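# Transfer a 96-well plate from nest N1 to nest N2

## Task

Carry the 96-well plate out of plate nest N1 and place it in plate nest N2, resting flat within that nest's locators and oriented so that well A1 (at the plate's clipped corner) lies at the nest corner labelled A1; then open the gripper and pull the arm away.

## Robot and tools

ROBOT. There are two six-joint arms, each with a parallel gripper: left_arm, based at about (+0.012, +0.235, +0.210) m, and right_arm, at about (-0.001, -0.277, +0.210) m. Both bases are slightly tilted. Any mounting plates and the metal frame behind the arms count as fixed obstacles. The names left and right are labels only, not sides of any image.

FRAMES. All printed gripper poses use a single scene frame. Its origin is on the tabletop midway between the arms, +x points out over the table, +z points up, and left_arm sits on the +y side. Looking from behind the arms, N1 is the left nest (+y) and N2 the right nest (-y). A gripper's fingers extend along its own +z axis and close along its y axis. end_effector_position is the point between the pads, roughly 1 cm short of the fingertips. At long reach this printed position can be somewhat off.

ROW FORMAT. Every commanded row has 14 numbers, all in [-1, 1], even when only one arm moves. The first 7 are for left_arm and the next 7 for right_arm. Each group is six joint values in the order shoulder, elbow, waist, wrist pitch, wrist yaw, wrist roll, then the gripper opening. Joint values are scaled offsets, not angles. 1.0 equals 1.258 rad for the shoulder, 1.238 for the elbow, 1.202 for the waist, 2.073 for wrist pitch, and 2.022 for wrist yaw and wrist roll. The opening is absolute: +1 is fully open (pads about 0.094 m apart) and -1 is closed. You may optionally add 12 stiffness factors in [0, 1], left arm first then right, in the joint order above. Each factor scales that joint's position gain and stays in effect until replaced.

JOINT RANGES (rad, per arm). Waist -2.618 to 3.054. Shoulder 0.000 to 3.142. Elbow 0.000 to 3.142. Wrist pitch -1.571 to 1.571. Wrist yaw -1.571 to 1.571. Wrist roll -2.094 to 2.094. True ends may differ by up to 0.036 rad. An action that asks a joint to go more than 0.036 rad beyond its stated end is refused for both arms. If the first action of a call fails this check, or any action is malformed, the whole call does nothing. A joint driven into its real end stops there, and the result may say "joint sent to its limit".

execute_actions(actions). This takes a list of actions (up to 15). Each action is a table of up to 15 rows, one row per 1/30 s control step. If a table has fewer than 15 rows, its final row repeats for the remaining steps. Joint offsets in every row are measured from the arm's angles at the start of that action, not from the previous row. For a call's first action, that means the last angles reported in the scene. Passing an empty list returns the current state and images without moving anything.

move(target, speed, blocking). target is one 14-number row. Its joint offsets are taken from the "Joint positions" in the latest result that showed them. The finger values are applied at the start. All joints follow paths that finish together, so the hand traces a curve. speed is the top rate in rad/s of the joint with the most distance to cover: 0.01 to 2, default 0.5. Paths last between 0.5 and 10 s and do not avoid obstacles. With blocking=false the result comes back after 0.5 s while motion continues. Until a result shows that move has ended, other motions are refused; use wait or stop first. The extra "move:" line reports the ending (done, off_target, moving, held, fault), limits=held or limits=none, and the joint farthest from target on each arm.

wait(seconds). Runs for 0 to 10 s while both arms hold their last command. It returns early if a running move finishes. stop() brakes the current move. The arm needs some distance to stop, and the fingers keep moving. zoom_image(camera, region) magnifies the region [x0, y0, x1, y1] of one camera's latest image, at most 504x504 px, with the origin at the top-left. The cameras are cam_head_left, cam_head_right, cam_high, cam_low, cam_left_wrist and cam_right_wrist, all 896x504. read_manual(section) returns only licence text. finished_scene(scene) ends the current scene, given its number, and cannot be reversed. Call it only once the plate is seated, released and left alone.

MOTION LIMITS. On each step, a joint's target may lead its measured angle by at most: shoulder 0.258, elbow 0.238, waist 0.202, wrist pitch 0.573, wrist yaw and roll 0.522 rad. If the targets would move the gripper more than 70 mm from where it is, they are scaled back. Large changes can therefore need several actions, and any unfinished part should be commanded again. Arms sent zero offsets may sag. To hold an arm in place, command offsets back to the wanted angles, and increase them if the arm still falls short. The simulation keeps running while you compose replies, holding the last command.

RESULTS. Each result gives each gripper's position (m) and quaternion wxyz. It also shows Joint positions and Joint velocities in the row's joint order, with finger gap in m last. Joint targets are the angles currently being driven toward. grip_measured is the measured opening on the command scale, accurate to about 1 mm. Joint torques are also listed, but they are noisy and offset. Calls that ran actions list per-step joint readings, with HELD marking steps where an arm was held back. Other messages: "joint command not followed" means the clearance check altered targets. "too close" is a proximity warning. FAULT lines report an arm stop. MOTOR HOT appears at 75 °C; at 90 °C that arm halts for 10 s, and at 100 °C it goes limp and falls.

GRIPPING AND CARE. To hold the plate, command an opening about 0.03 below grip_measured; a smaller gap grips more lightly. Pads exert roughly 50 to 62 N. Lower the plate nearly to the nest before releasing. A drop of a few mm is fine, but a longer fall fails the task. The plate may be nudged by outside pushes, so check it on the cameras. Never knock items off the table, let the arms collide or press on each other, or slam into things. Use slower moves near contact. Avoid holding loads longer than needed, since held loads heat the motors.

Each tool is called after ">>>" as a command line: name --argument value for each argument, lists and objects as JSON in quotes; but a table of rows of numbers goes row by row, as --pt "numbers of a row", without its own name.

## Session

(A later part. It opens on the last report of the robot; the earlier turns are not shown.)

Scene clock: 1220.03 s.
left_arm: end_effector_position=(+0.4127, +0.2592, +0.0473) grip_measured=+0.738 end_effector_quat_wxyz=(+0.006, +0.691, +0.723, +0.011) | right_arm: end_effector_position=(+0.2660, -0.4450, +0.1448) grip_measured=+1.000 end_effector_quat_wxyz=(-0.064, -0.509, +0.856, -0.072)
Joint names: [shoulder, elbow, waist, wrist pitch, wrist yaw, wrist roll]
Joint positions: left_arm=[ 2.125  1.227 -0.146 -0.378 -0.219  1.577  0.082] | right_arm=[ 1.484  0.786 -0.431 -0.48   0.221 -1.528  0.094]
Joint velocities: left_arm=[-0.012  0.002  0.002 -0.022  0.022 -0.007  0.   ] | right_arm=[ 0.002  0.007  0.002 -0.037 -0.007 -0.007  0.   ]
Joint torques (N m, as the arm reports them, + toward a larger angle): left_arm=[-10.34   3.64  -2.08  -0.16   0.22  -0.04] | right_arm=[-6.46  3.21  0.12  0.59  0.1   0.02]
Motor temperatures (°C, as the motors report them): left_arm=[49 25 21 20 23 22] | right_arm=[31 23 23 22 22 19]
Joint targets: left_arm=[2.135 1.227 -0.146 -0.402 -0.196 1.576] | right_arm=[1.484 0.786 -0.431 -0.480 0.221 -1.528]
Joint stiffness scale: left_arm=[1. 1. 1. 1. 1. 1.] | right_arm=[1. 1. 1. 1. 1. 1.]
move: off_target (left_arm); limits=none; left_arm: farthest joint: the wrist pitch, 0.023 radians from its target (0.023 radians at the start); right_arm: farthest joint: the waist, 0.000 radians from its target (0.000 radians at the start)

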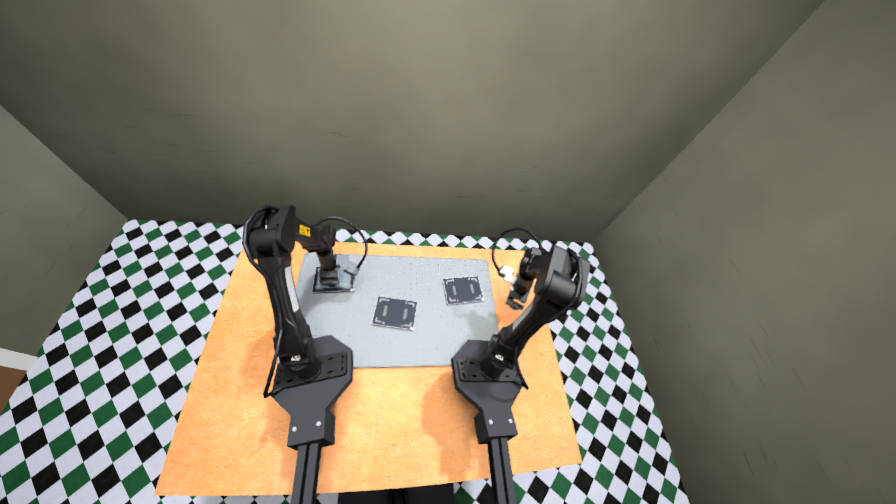

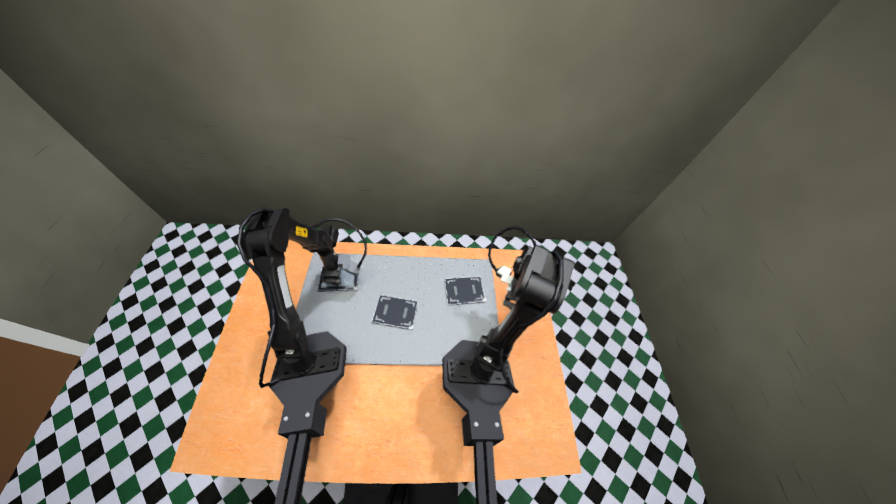

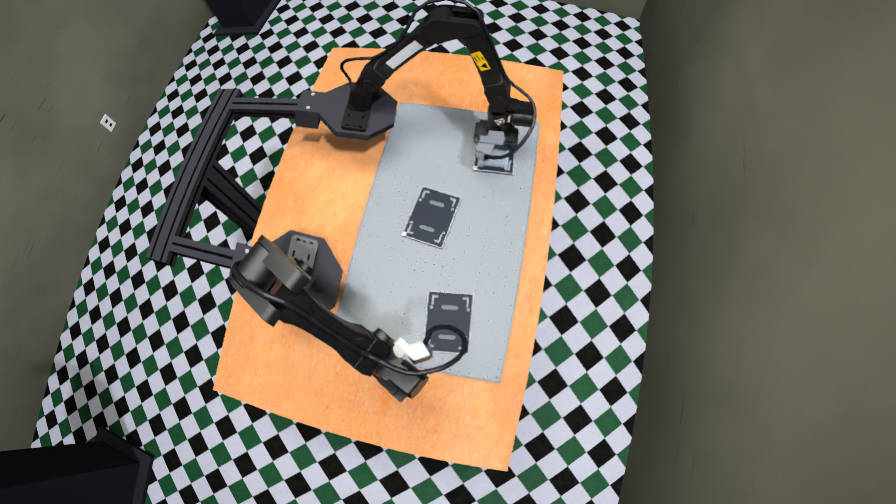

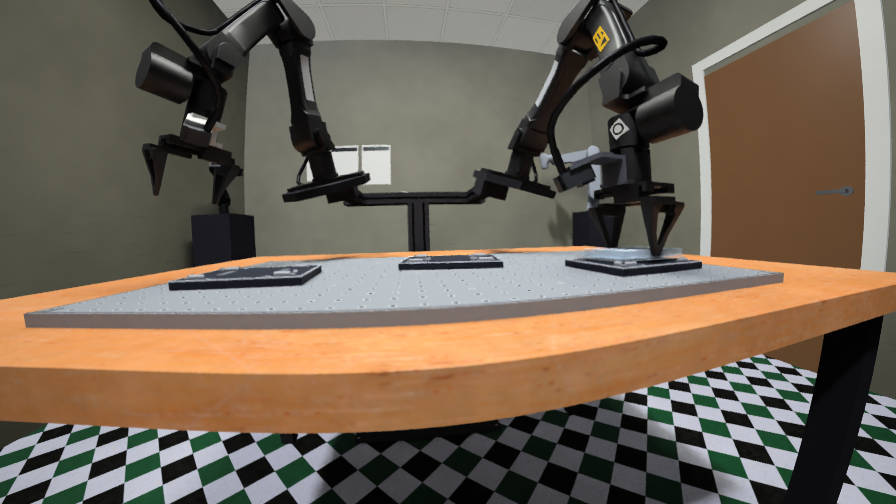

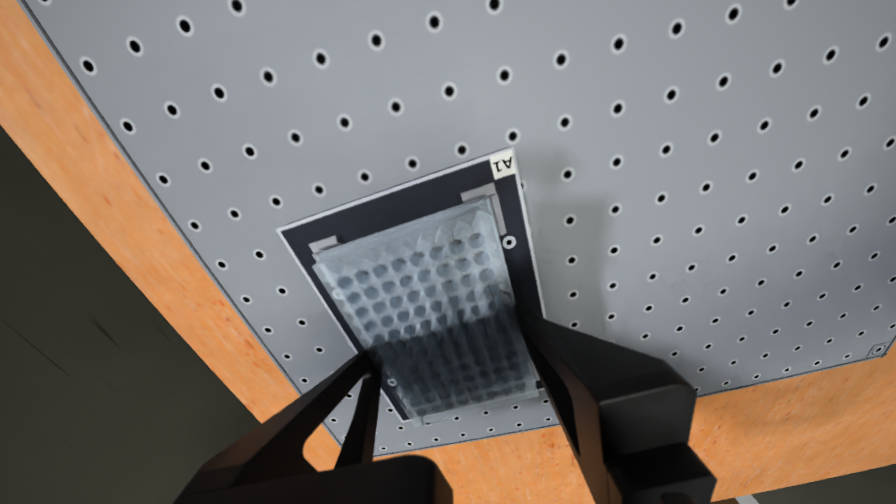

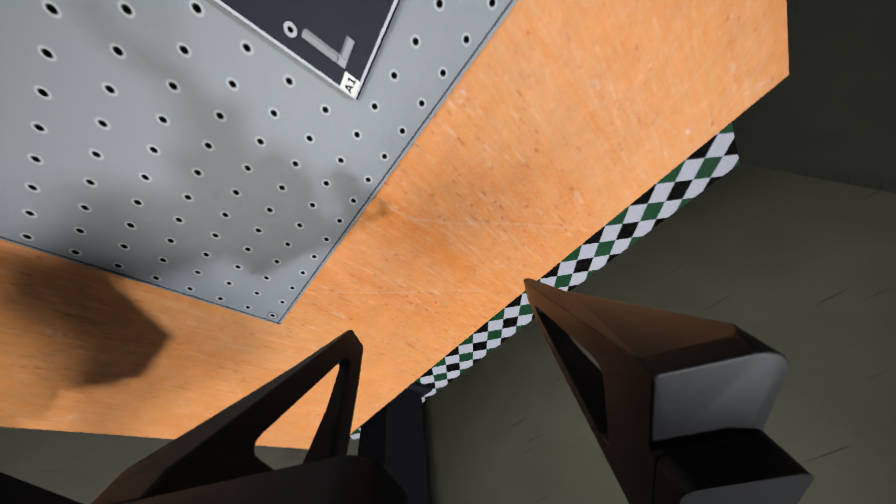

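>>> execute_actions --actions '[[[0.009,0,0,-0.008,0.0105,-0.002,0.705,0,0,0,0,0,0,1],[0.0097,0,0,-0.005,0.0105,-0.003,0.705,0,0,0,0,0,0,1],[0.0103,0,0,-0.002,0.0105,-0.004,0.705,0,0,0,0,0,0,1]],[[0.0108,0,0,-0.002,0.0105,0,0.705,0,0,0,0,0,0,1],[0.0114,0,0,-0.002,0.0105,0,0.705,0,0,0,0,0,0,1],[0.012,0,0,-0.0018,0.0105,0,0.705,0,0,0,0,0,0,1],[0.0126,0,0,-0.0015,0.0105,0,0.705,0,0,0,0,0,0,1],[0.0132,0,0,-0.0012,0.0105,0,0.705,0,0,0,0,0,0,1],[0.0138,0,0,-0.0008,0.0105,0,0.705,0,0,0,0,0,0,1],[0.0144,0,0,-0.0004,0.0105,0,0.705,0,0,0,0,0,0,1],[0.015,0,0,0,0.0105,0,0.705,0,0,0,0,0,0,1],[0.0156,0,0,0.0004,0.0105,0,0.705,0,0,0,0,0,0,1],[0.0162,0,0,0.0008,0.0105,0,0.705,0,0,0,0,0,0,1],[0.0168,0,0,0.0012,0.0105,0,0.705,0,0,0,0,0,0,1],[0.0174,0,0,0.0016,0.0105,0,0.705,0,0,0,0,0,0,1],[0.018,0,0,0.002,0.0105,0,0.705,0,0,0,0,0,0,1],[0.0186,0,0,0.0024,0.0105,0,0.705,0,0,0,0,0,0,1],[0.0192,0,0,0.0028,0.0105,0,0.705,0,0,0,0,0,0,1]]]'

>>> wait --seconds 0.3

>>> zoom_image --camera "cam_left_wrist" --region '[280,120,580,340]'

>>> zoom_image --camera "cam_low" --region '[575,235,705,285]'

Scene clock: 1246.23 s.
left_arm: end_effector_position=(+0.4136, +0.2590, +0.0459) grip_measured=+0.738 end_effector_quat_wxyz=(+0.007, +0.691, +0.723, +0.012) | right_arm: end_effector_position=(+0.2660, -0.4450, +0.1448) grip_measured=+1.000 end_effector_quat_wxyz=(-0.064, -0.509, +0.856, -0.072)
Joint names: [shoulder, elbow, waist, wrist pitch, wrist yaw, wrist roll]
Joint positions: left_arm=[ 2.129  1.227 -0.146 -0.37  -0.219  1.578  0.082] | right_arm=[ 1.484  0.786 -0.431 -0.48   0.221 -1.528  0.094]
Joint velocities: left_arm=[ 0.022 -0.002 -0.002 -0.037 -0.007  0.081 -0.001] | right_arm=[-0.012 -0.037  0.012 -0.051  0.037  0.066  0.   ]
Joint torques (N m, as the arm reports them, + toward a larger angle): left_arm=[-9.56  3.62 -2.14  0.06  0.19 -0.05] | right_arm=[-6.47  3.2   0.09  0.58  0.11  0.02]
Motor temperatures (°C, as the motors report them): left_arm=[48 25 21 20 23 22] | right_arm=[31 23 23 22 22 19]
Joint targets: left_arm=[2.148 1.227 -0.146 -0.371 -0.198 1.577] | right_arm=[1.484 0.786 -0.431 -0.480 0.221 -1.528]
Joint stiffness scale: left_arm=[1. 1. 1. 1. 1. 1.] | right_arm=[1. 1. 1. 1. 1. 1.]
Step readings (joint positions; steps 1 to 15: 1st action; 16 to 30: 2nd action):
0: left_arm=[2.125 1.227 -0.146 -0.378 -0.219 1.577] | right_arm=[1.484 0.786 -0.431 -0.480 0.221 -1.528]
1: left_arm=[2.125 1.227 -0.146 -0.378 -0.219 1.577] | right_arm=[1.484 0.786 -0.431 -0.480 0.221 -1.528]
2: left_arm=[2.125 1.227 -0.146 -0.378 -0.219 1.577] | right_arm=[1.484 0.786 -0.431 -0.480 0.221 -1.528]
4: left_arm=[2.125 1.227 -0.146 -0.377 -0.219 1.577] | right_arm=[1.484 0.786 -0.431 -0.480 0.221 -1.528]
8: left_arm=[2.125 1.227 -0.146 -0.376 -0.219 1.577] | right_arm=[1.484 0.786 -0.431 -0.480 0.221 -1.528]
15: left_arm=[2.125 1.227 -0.146 -0.376 -0.219 1.577] | right_arm=[1.484 0.786 -0.431 -0.480 0.221 -1.528]
16: left_arm=[2.125 1.227 -0.146 -0.376 -0.219 1.577] | right_arm=[1.484 0.786 -0.431 -0.480 0.221 -1.528]
17: left_arm=[2.125 1.227 -0.146 -0.376 -0.219 1.577] | right_arm=[1.484 0.786 -0.431 -0.480 0.221 -1.528]
19: left_arm=[2.125 1.227 -0.146 -0.376 -0.219 1.577] | right_arm=[1.484 0.786 -0.431 -0.480 0.221 -1.528]
23: left_arm=[2.125 1.227 -0.146 -0.375 -0.219 1.577] | right_arm=[1.484 0.786 -0.431 -0.480 0.221 -1.528]
30: Joint positions above

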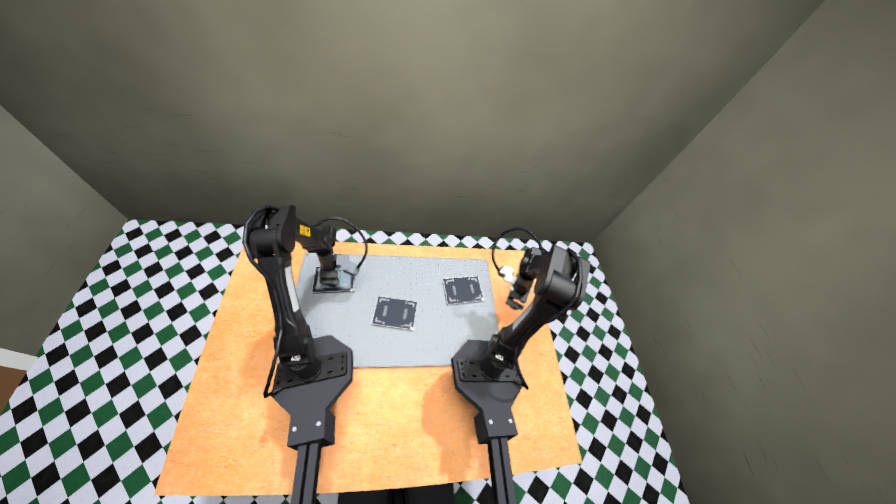

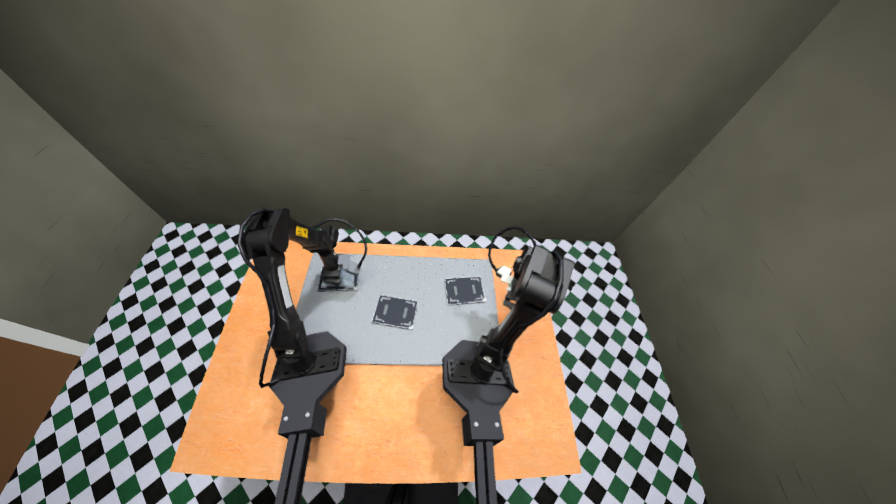

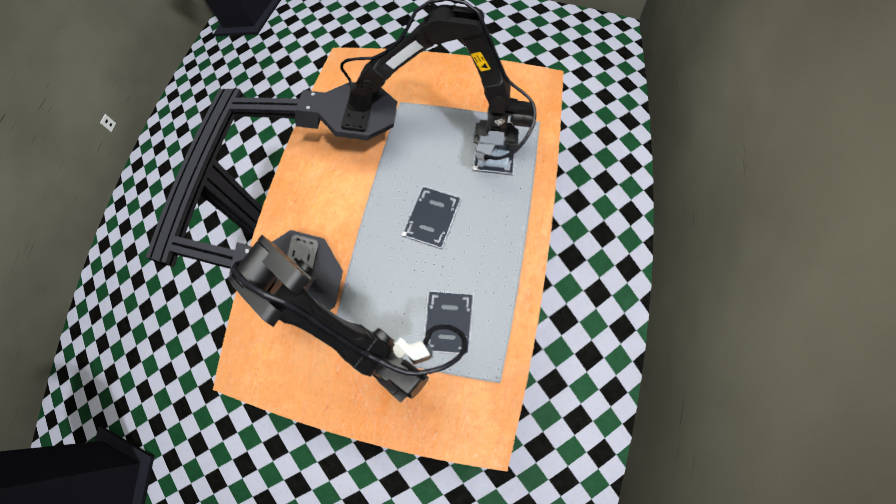

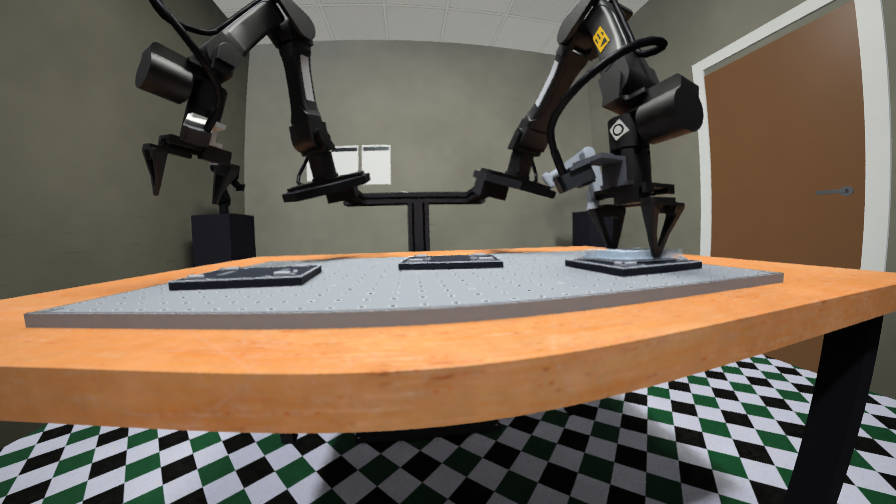

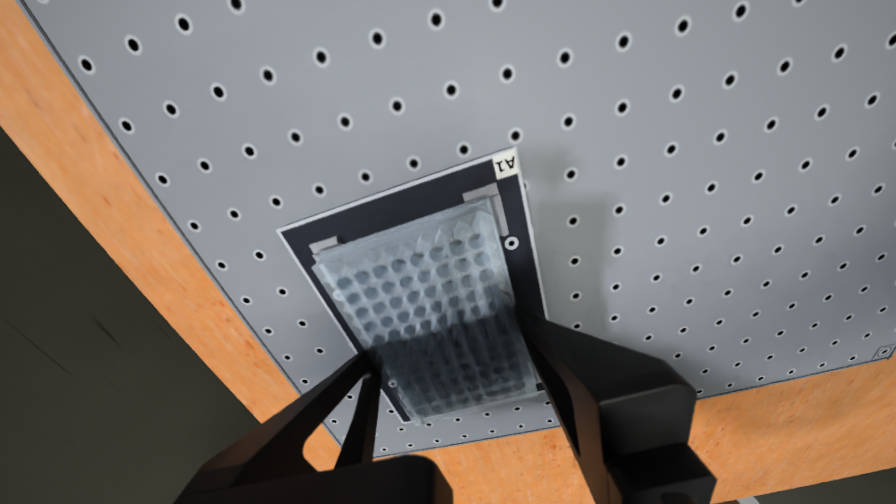

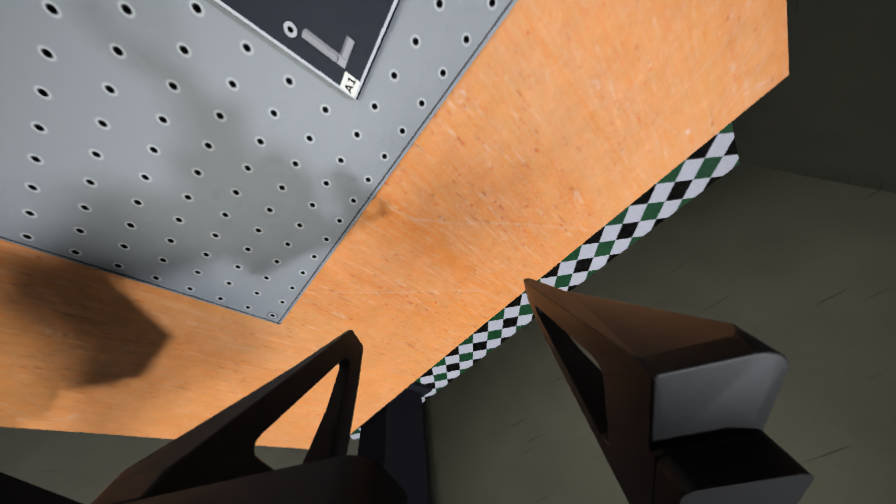

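Scene clock: 1246.53 s.
left_arm: end_effector_position=(+0.4136, +0.2590, +0.0459) grip_measured=+0.738 end_effector_quat_wxyz=(+0.007, +0.691, +0.723, +0.012) | right_arm: end_effector_position=(+0.2660, -0.4450, +0.1448) grip_measured=+1.000 end_effector_quat_wxyz=(-0.064, -0.509, +0.856, -0.072)
Joint names: [shoulder, elbow, waist, wrist pitch, wrist yaw, wrist roll]
Joint positions: left_arm=[ 2.129  1.227 -0.146 -0.37  -0.219  1.578  0.082] | right_arm=[ 1.484  0.786 -0.431 -0.48   0.221 -1.528  0.094]
Joint velocities: left_arm=[-0.017 -0.007  0.012 -0.037  0.037 -0.022  0.   ] | right_arm=[ 0.002 -0.002  0.002 -0.007  0.051 -0.007  0.   ]
Joint torques (N m, as the arm reports them, + toward a larger angle): left_arm=[-9.57  3.6  -2.11  0.05  0.2  -0.05] | right_arm=[-6.47  3.2   0.06  0.59  0.11  0.03]
Motor temperatures (°C, as the motors report them): left_arm=[48 25 21 20 23 22] | right_arm=[31 23 23 22 22 19]
Joint targets: left_arm=[2.148 1.227 -0.146 -0.371 -0.198 1.577] | right_arm=[1.484 0.786 -0.431 -0.480 0.221 -1.528]
Joint stiffness scale: left_arm=[1. 1. 1. 1. 1. 1.] | right_arm=[1. 1. 1. 1. 1. 1.]
wait: 0.30 s; at rest by 0.17 s

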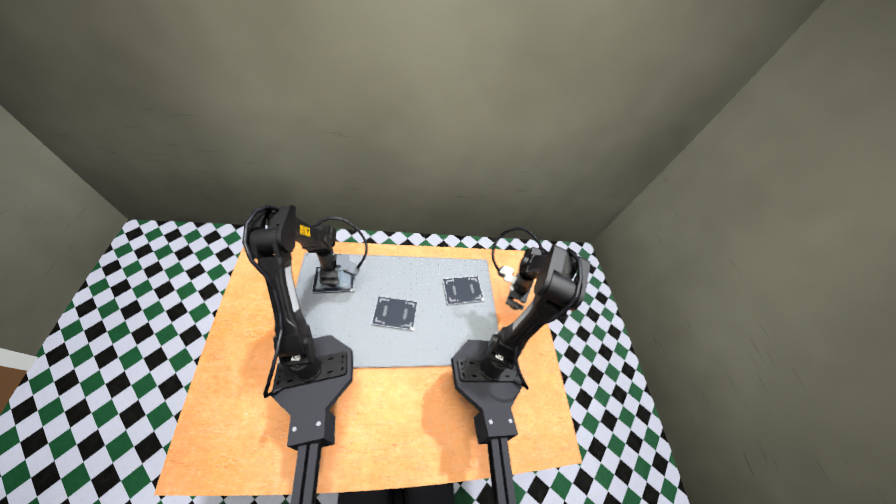

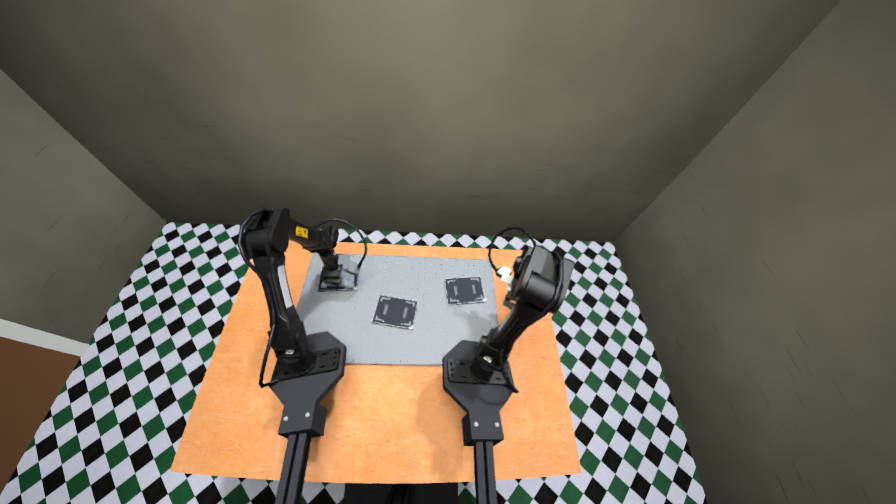

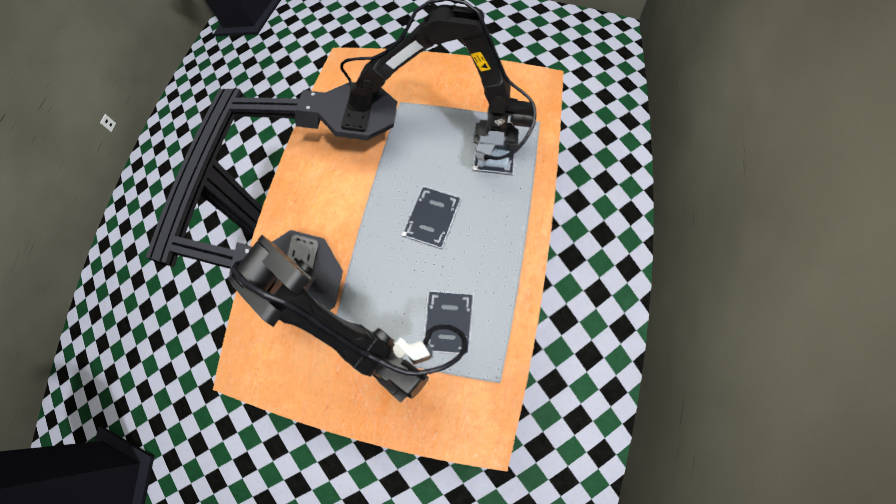

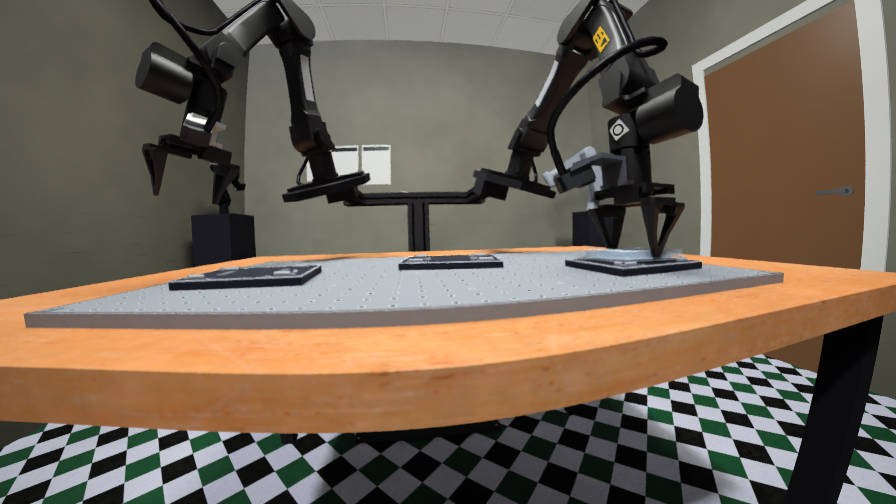

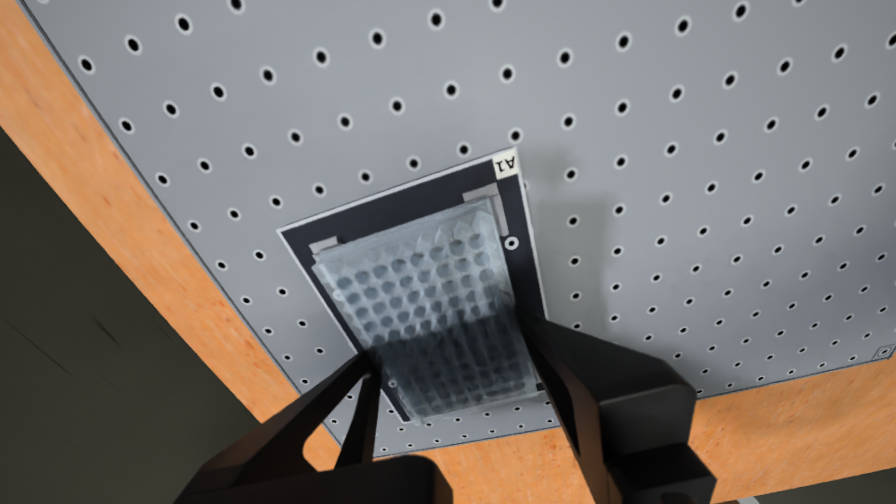

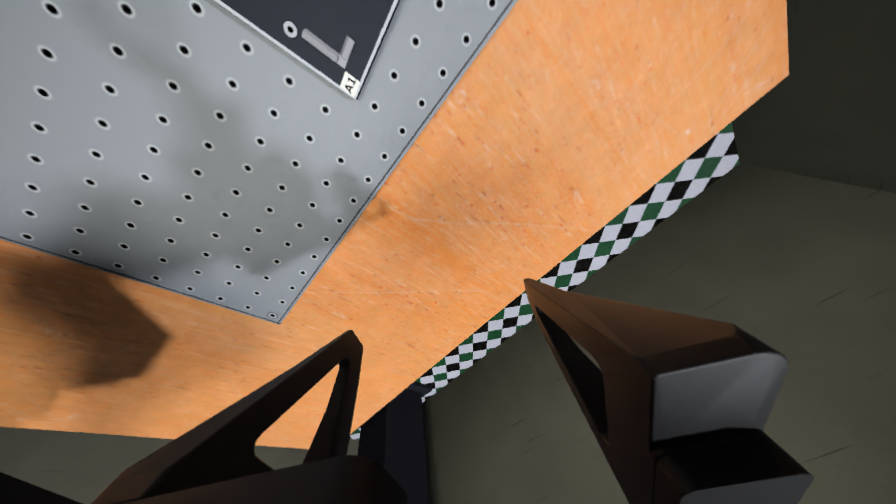

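Region (280, 120, 580, 340) of cam_left_wrist's 896x504 image, scaled by 1.680, with more detail than that image has; it fills the top 370 rows of this view, and the rest is white.

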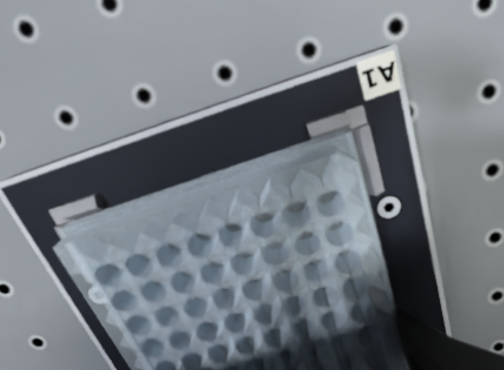

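Region (575, 235, 705, 285) of cam_low's 896x504 image, scaled by 3.877, with more detail than that image has; it fills the top 194 rows of this view, and the rest is white.

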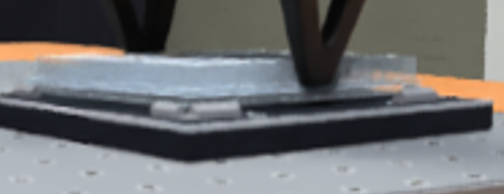

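>>> move --target '[-0.031,0,0,-0.012,0.0104,-0.0054,0.705,0,0,0,0,0,0,1]' --speed 0.04

Scene clock: 1263.73 s.
left_arm: end_effector_position=(+0.4162, +0.2601, +0.0508) grip_measured=+0.738 end_effector_quat_wxyz=(+0.010, +0.688, +0.725, +0.015) | right_arm: end_effector_position=(+0.2660, -0.4450, +0.1448) grip_measured=+1.000 end_effector_quat_wxyz=(-0.064, -0.509, +0.856, -0.072)
Joint names: [shoulder, elbow, waist, wrist pitch, wrist yaw, wrist roll]
Joint positions: left_arm=[ 2.115  1.227 -0.146 -0.375 -0.219  1.573  0.082] | right_arm=[ 1.484  0.786 -0.431 -0.48   0.221 -1.528  0.094]
Joint velocities: left_arm=[-0.022 -0.002  0.017 -0.037  0.022 -0.037  0.   ] | right_arm=[ 0.007 -0.002  0.012 -0.022  0.081  0.037  0.   ]
Joint torques (N m, as the arm reports them, + toward a larger angle): left_arm=[-13.3    3.69  -2.11  -0.11   0.21  -0.07] | right_arm=[-6.51  3.22  0.08  0.59  0.11  0.02]
Motor temperatures (°C, as the motors report them): left_arm=[47 25 21 20 23 22] | right_arm=[31 23 23 22 22 19]
Joint targets: left_arm=[2.090 1.227 -0.146 -0.395 -0.198 1.567] | right_arm=[1.484 0.786 -0.431 -0.480 0.221 -1.528]
Joint stiffness scale: left_arm=[1. 1. 1. 1. 1. 1.] | right_arm=[1. 1. 1. 1. 1. 1.]
move: off_target (left_arm); limits=none; left_arm: farthest joint: the shoulder, 0.025 radians from its target (0.039 radians at the start); right_arm: farthest joint: the waist, 0.000 radians from its target (0.000 radians at the start)

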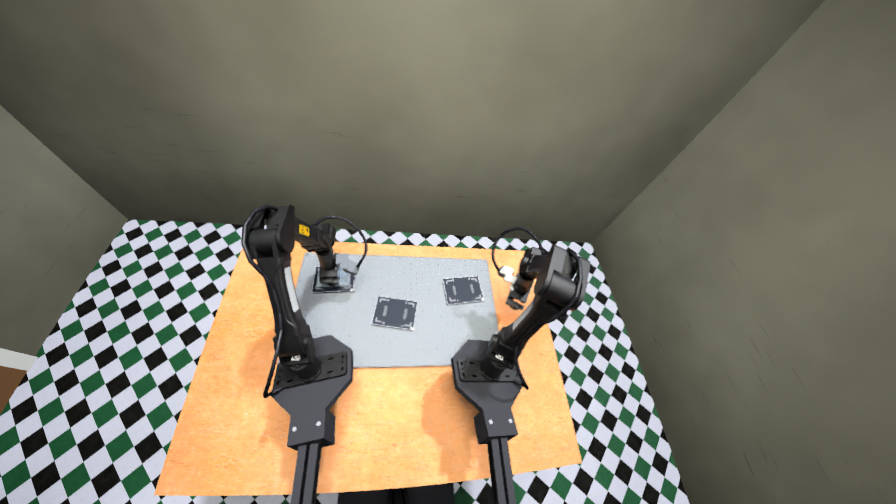

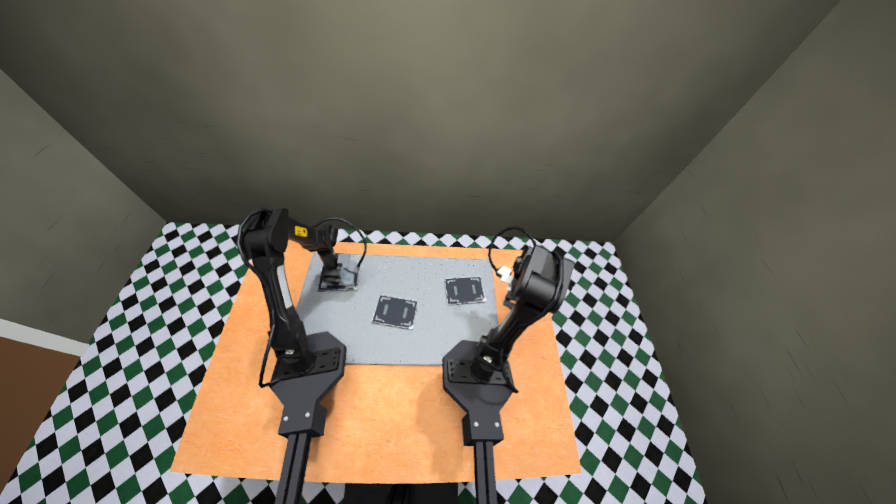

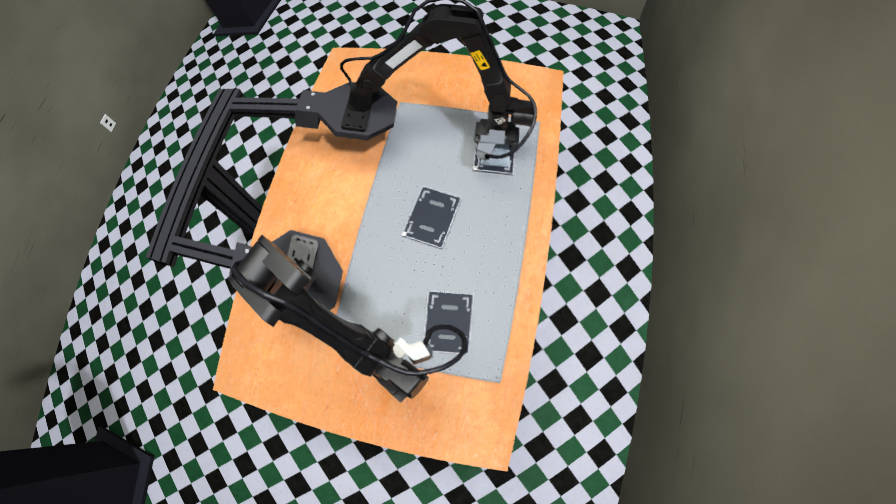

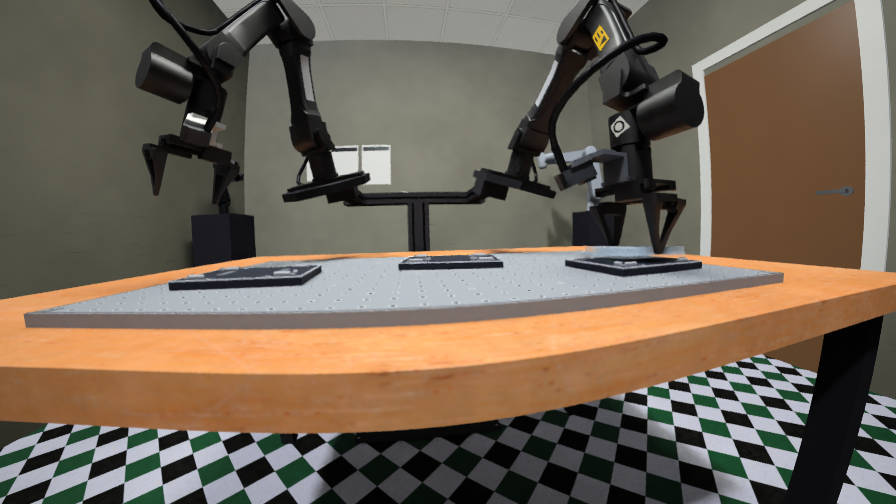

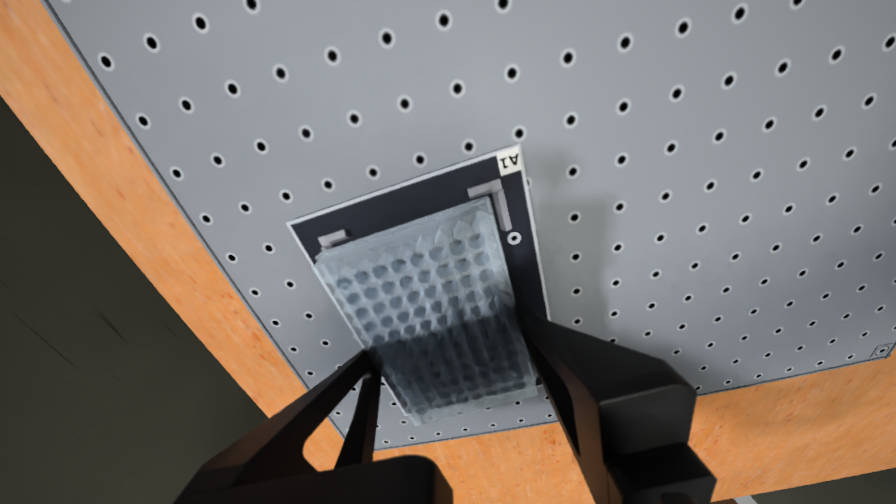

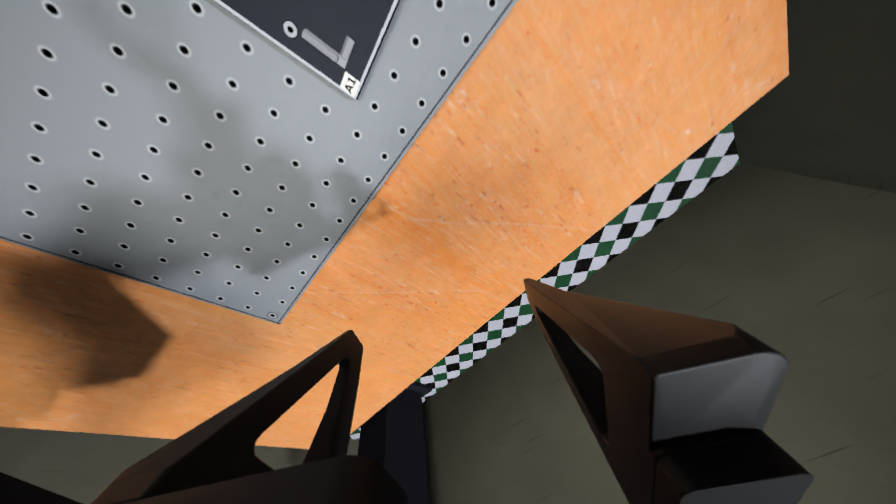

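>>> move --target '[0.024,0,0,-0.007,0.0104,-0.0015,0.705,0,0,0,0,0,0,1]' --speed 0.02

>>> zoom_image --camera "cam_left_wrist" --region '[280,120,580,340]'

>>> zoom_image --camera "cam_low" --region '[575,235,705,285]'

Scene clock: 1272.57 s.
left_arm: end_effector_position=(+0.4134, +0.2592, +0.0470) grip_measured=+0.738 end_effector_quat_wxyz=(+0.007, +0.689, +0.725, +0.012) | right_arm: end_effector_position=(+0.2660, -0.4450, +0.1448) grip_measured=+1.000 end_effector_quat_wxyz=(-0.064, -0.509, +0.856, -0.072)
Joint names: [shoulder, elbow, waist, wrist pitch, wrist yaw, wrist roll]
Joint positions: left_arm=[ 2.126  1.227 -0.146 -0.374 -0.219  1.573  0.082] | right_arm=[ 1.484  0.786 -0.431 -0.48   0.221 -1.528  0.094]
Joint velocities: left_arm=[-0.007  0.012  0.017 -0.125  0.007  0.007 -0.   ] | right_arm=[ 0.012 -0.012  0.012 -0.007  0.007 -0.022  0.   ]
Joint torques (N m, as the arm reports them, + toward a larger angle): left_arm=[-9.59  3.61 -2.12 -0.09  0.2  -0.06] | right_arm=[-6.46  3.22  0.09  0.59  0.11  0.03]
Motor temperatures (°C, as the motors report them): left_arm=[49 25 21 20 23 22] | right_arm=[31 23 23 22 22 19]
Joint targets: left_arm=[2.145 1.227 -0.146 -0.390 -0.198 1.570] | right_arm=[1.484 0.786 -0.431 -0.480 0.221 -1.528]
Joint stiffness scale: left_arm=[1. 1. 1. 1. 1. 1.] | right_arm=[1. 1. 1. 1. 1. 1.]
move: off_target (left_arm); limits=none; left_arm: farthest joint: the wrist yaw, 0.021 radians from its target (0.021 radians at the start); right_arm: farthest joint: the waist, 0.000 radians from its target (0.000 radians at the start)

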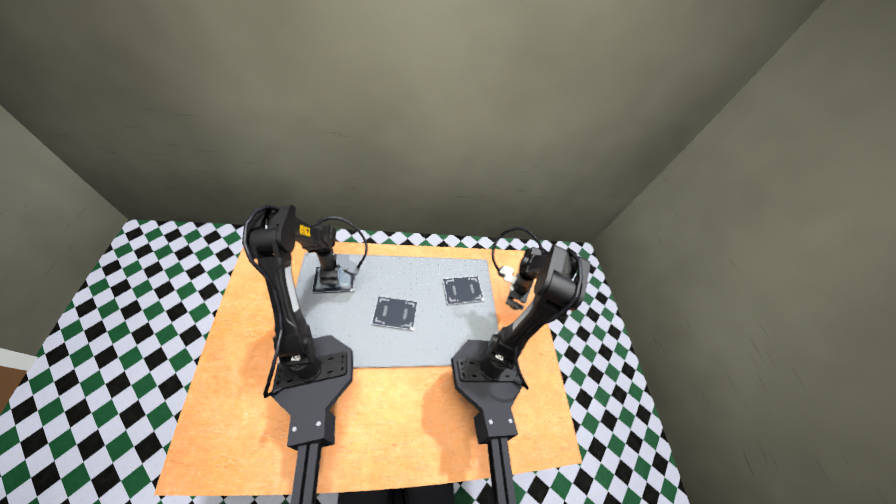

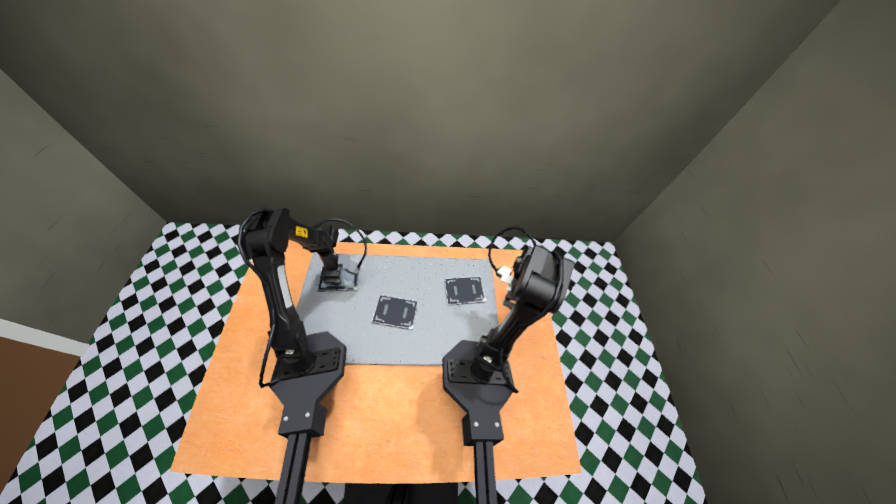

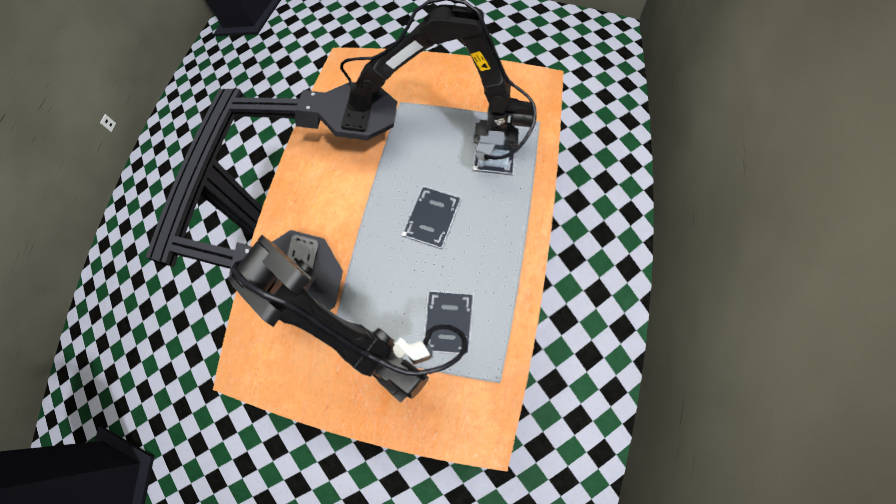

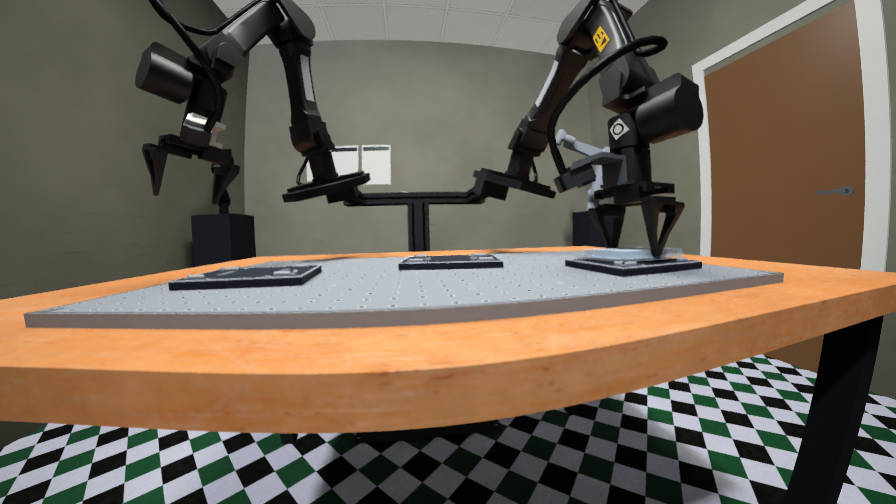

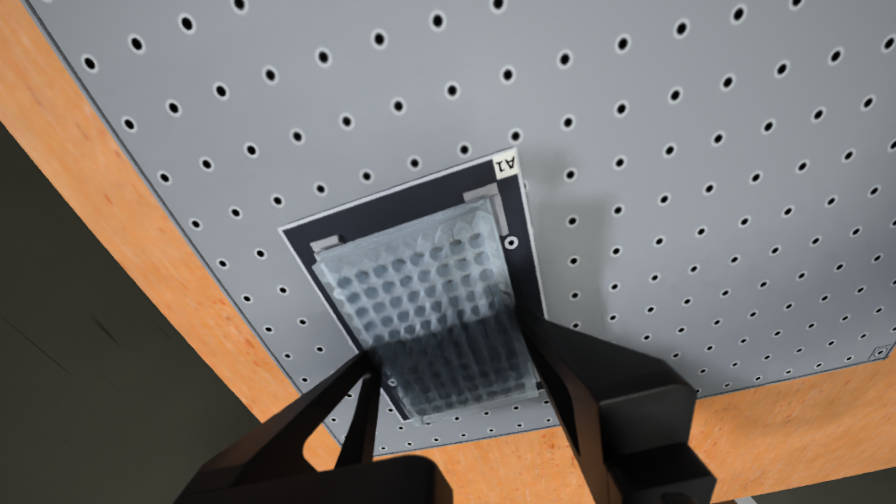

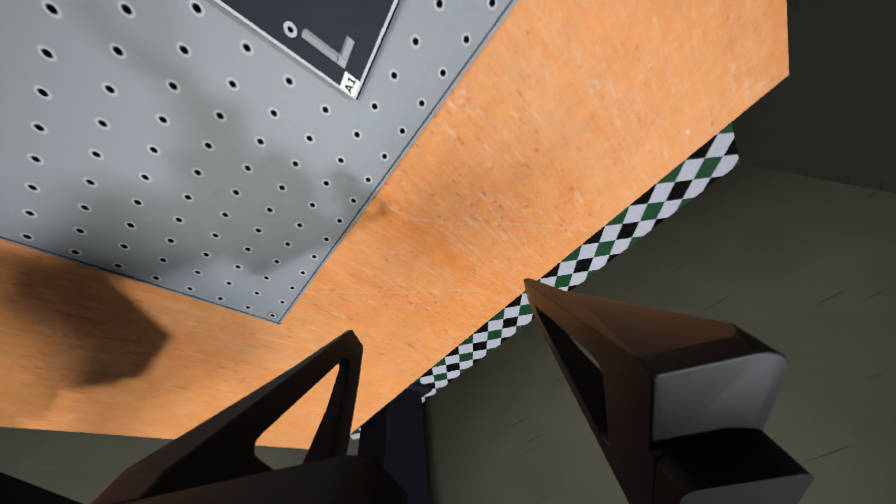

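Region (280, 120, 580, 340) of cam_left_wrist's 896x504 image, scaled by 1.680, with more detail than that image has; it fills the top 370 rows of this view, and the rest is white.

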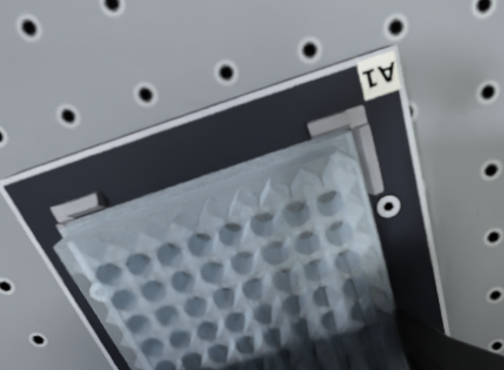

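Region (575, 235, 705, 285) of cam_low's 896x504 image, scaled by 3.877, with more detail than that image has; it fills the top 194 rows of this view, and the rest is white.

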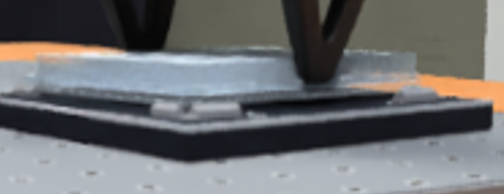

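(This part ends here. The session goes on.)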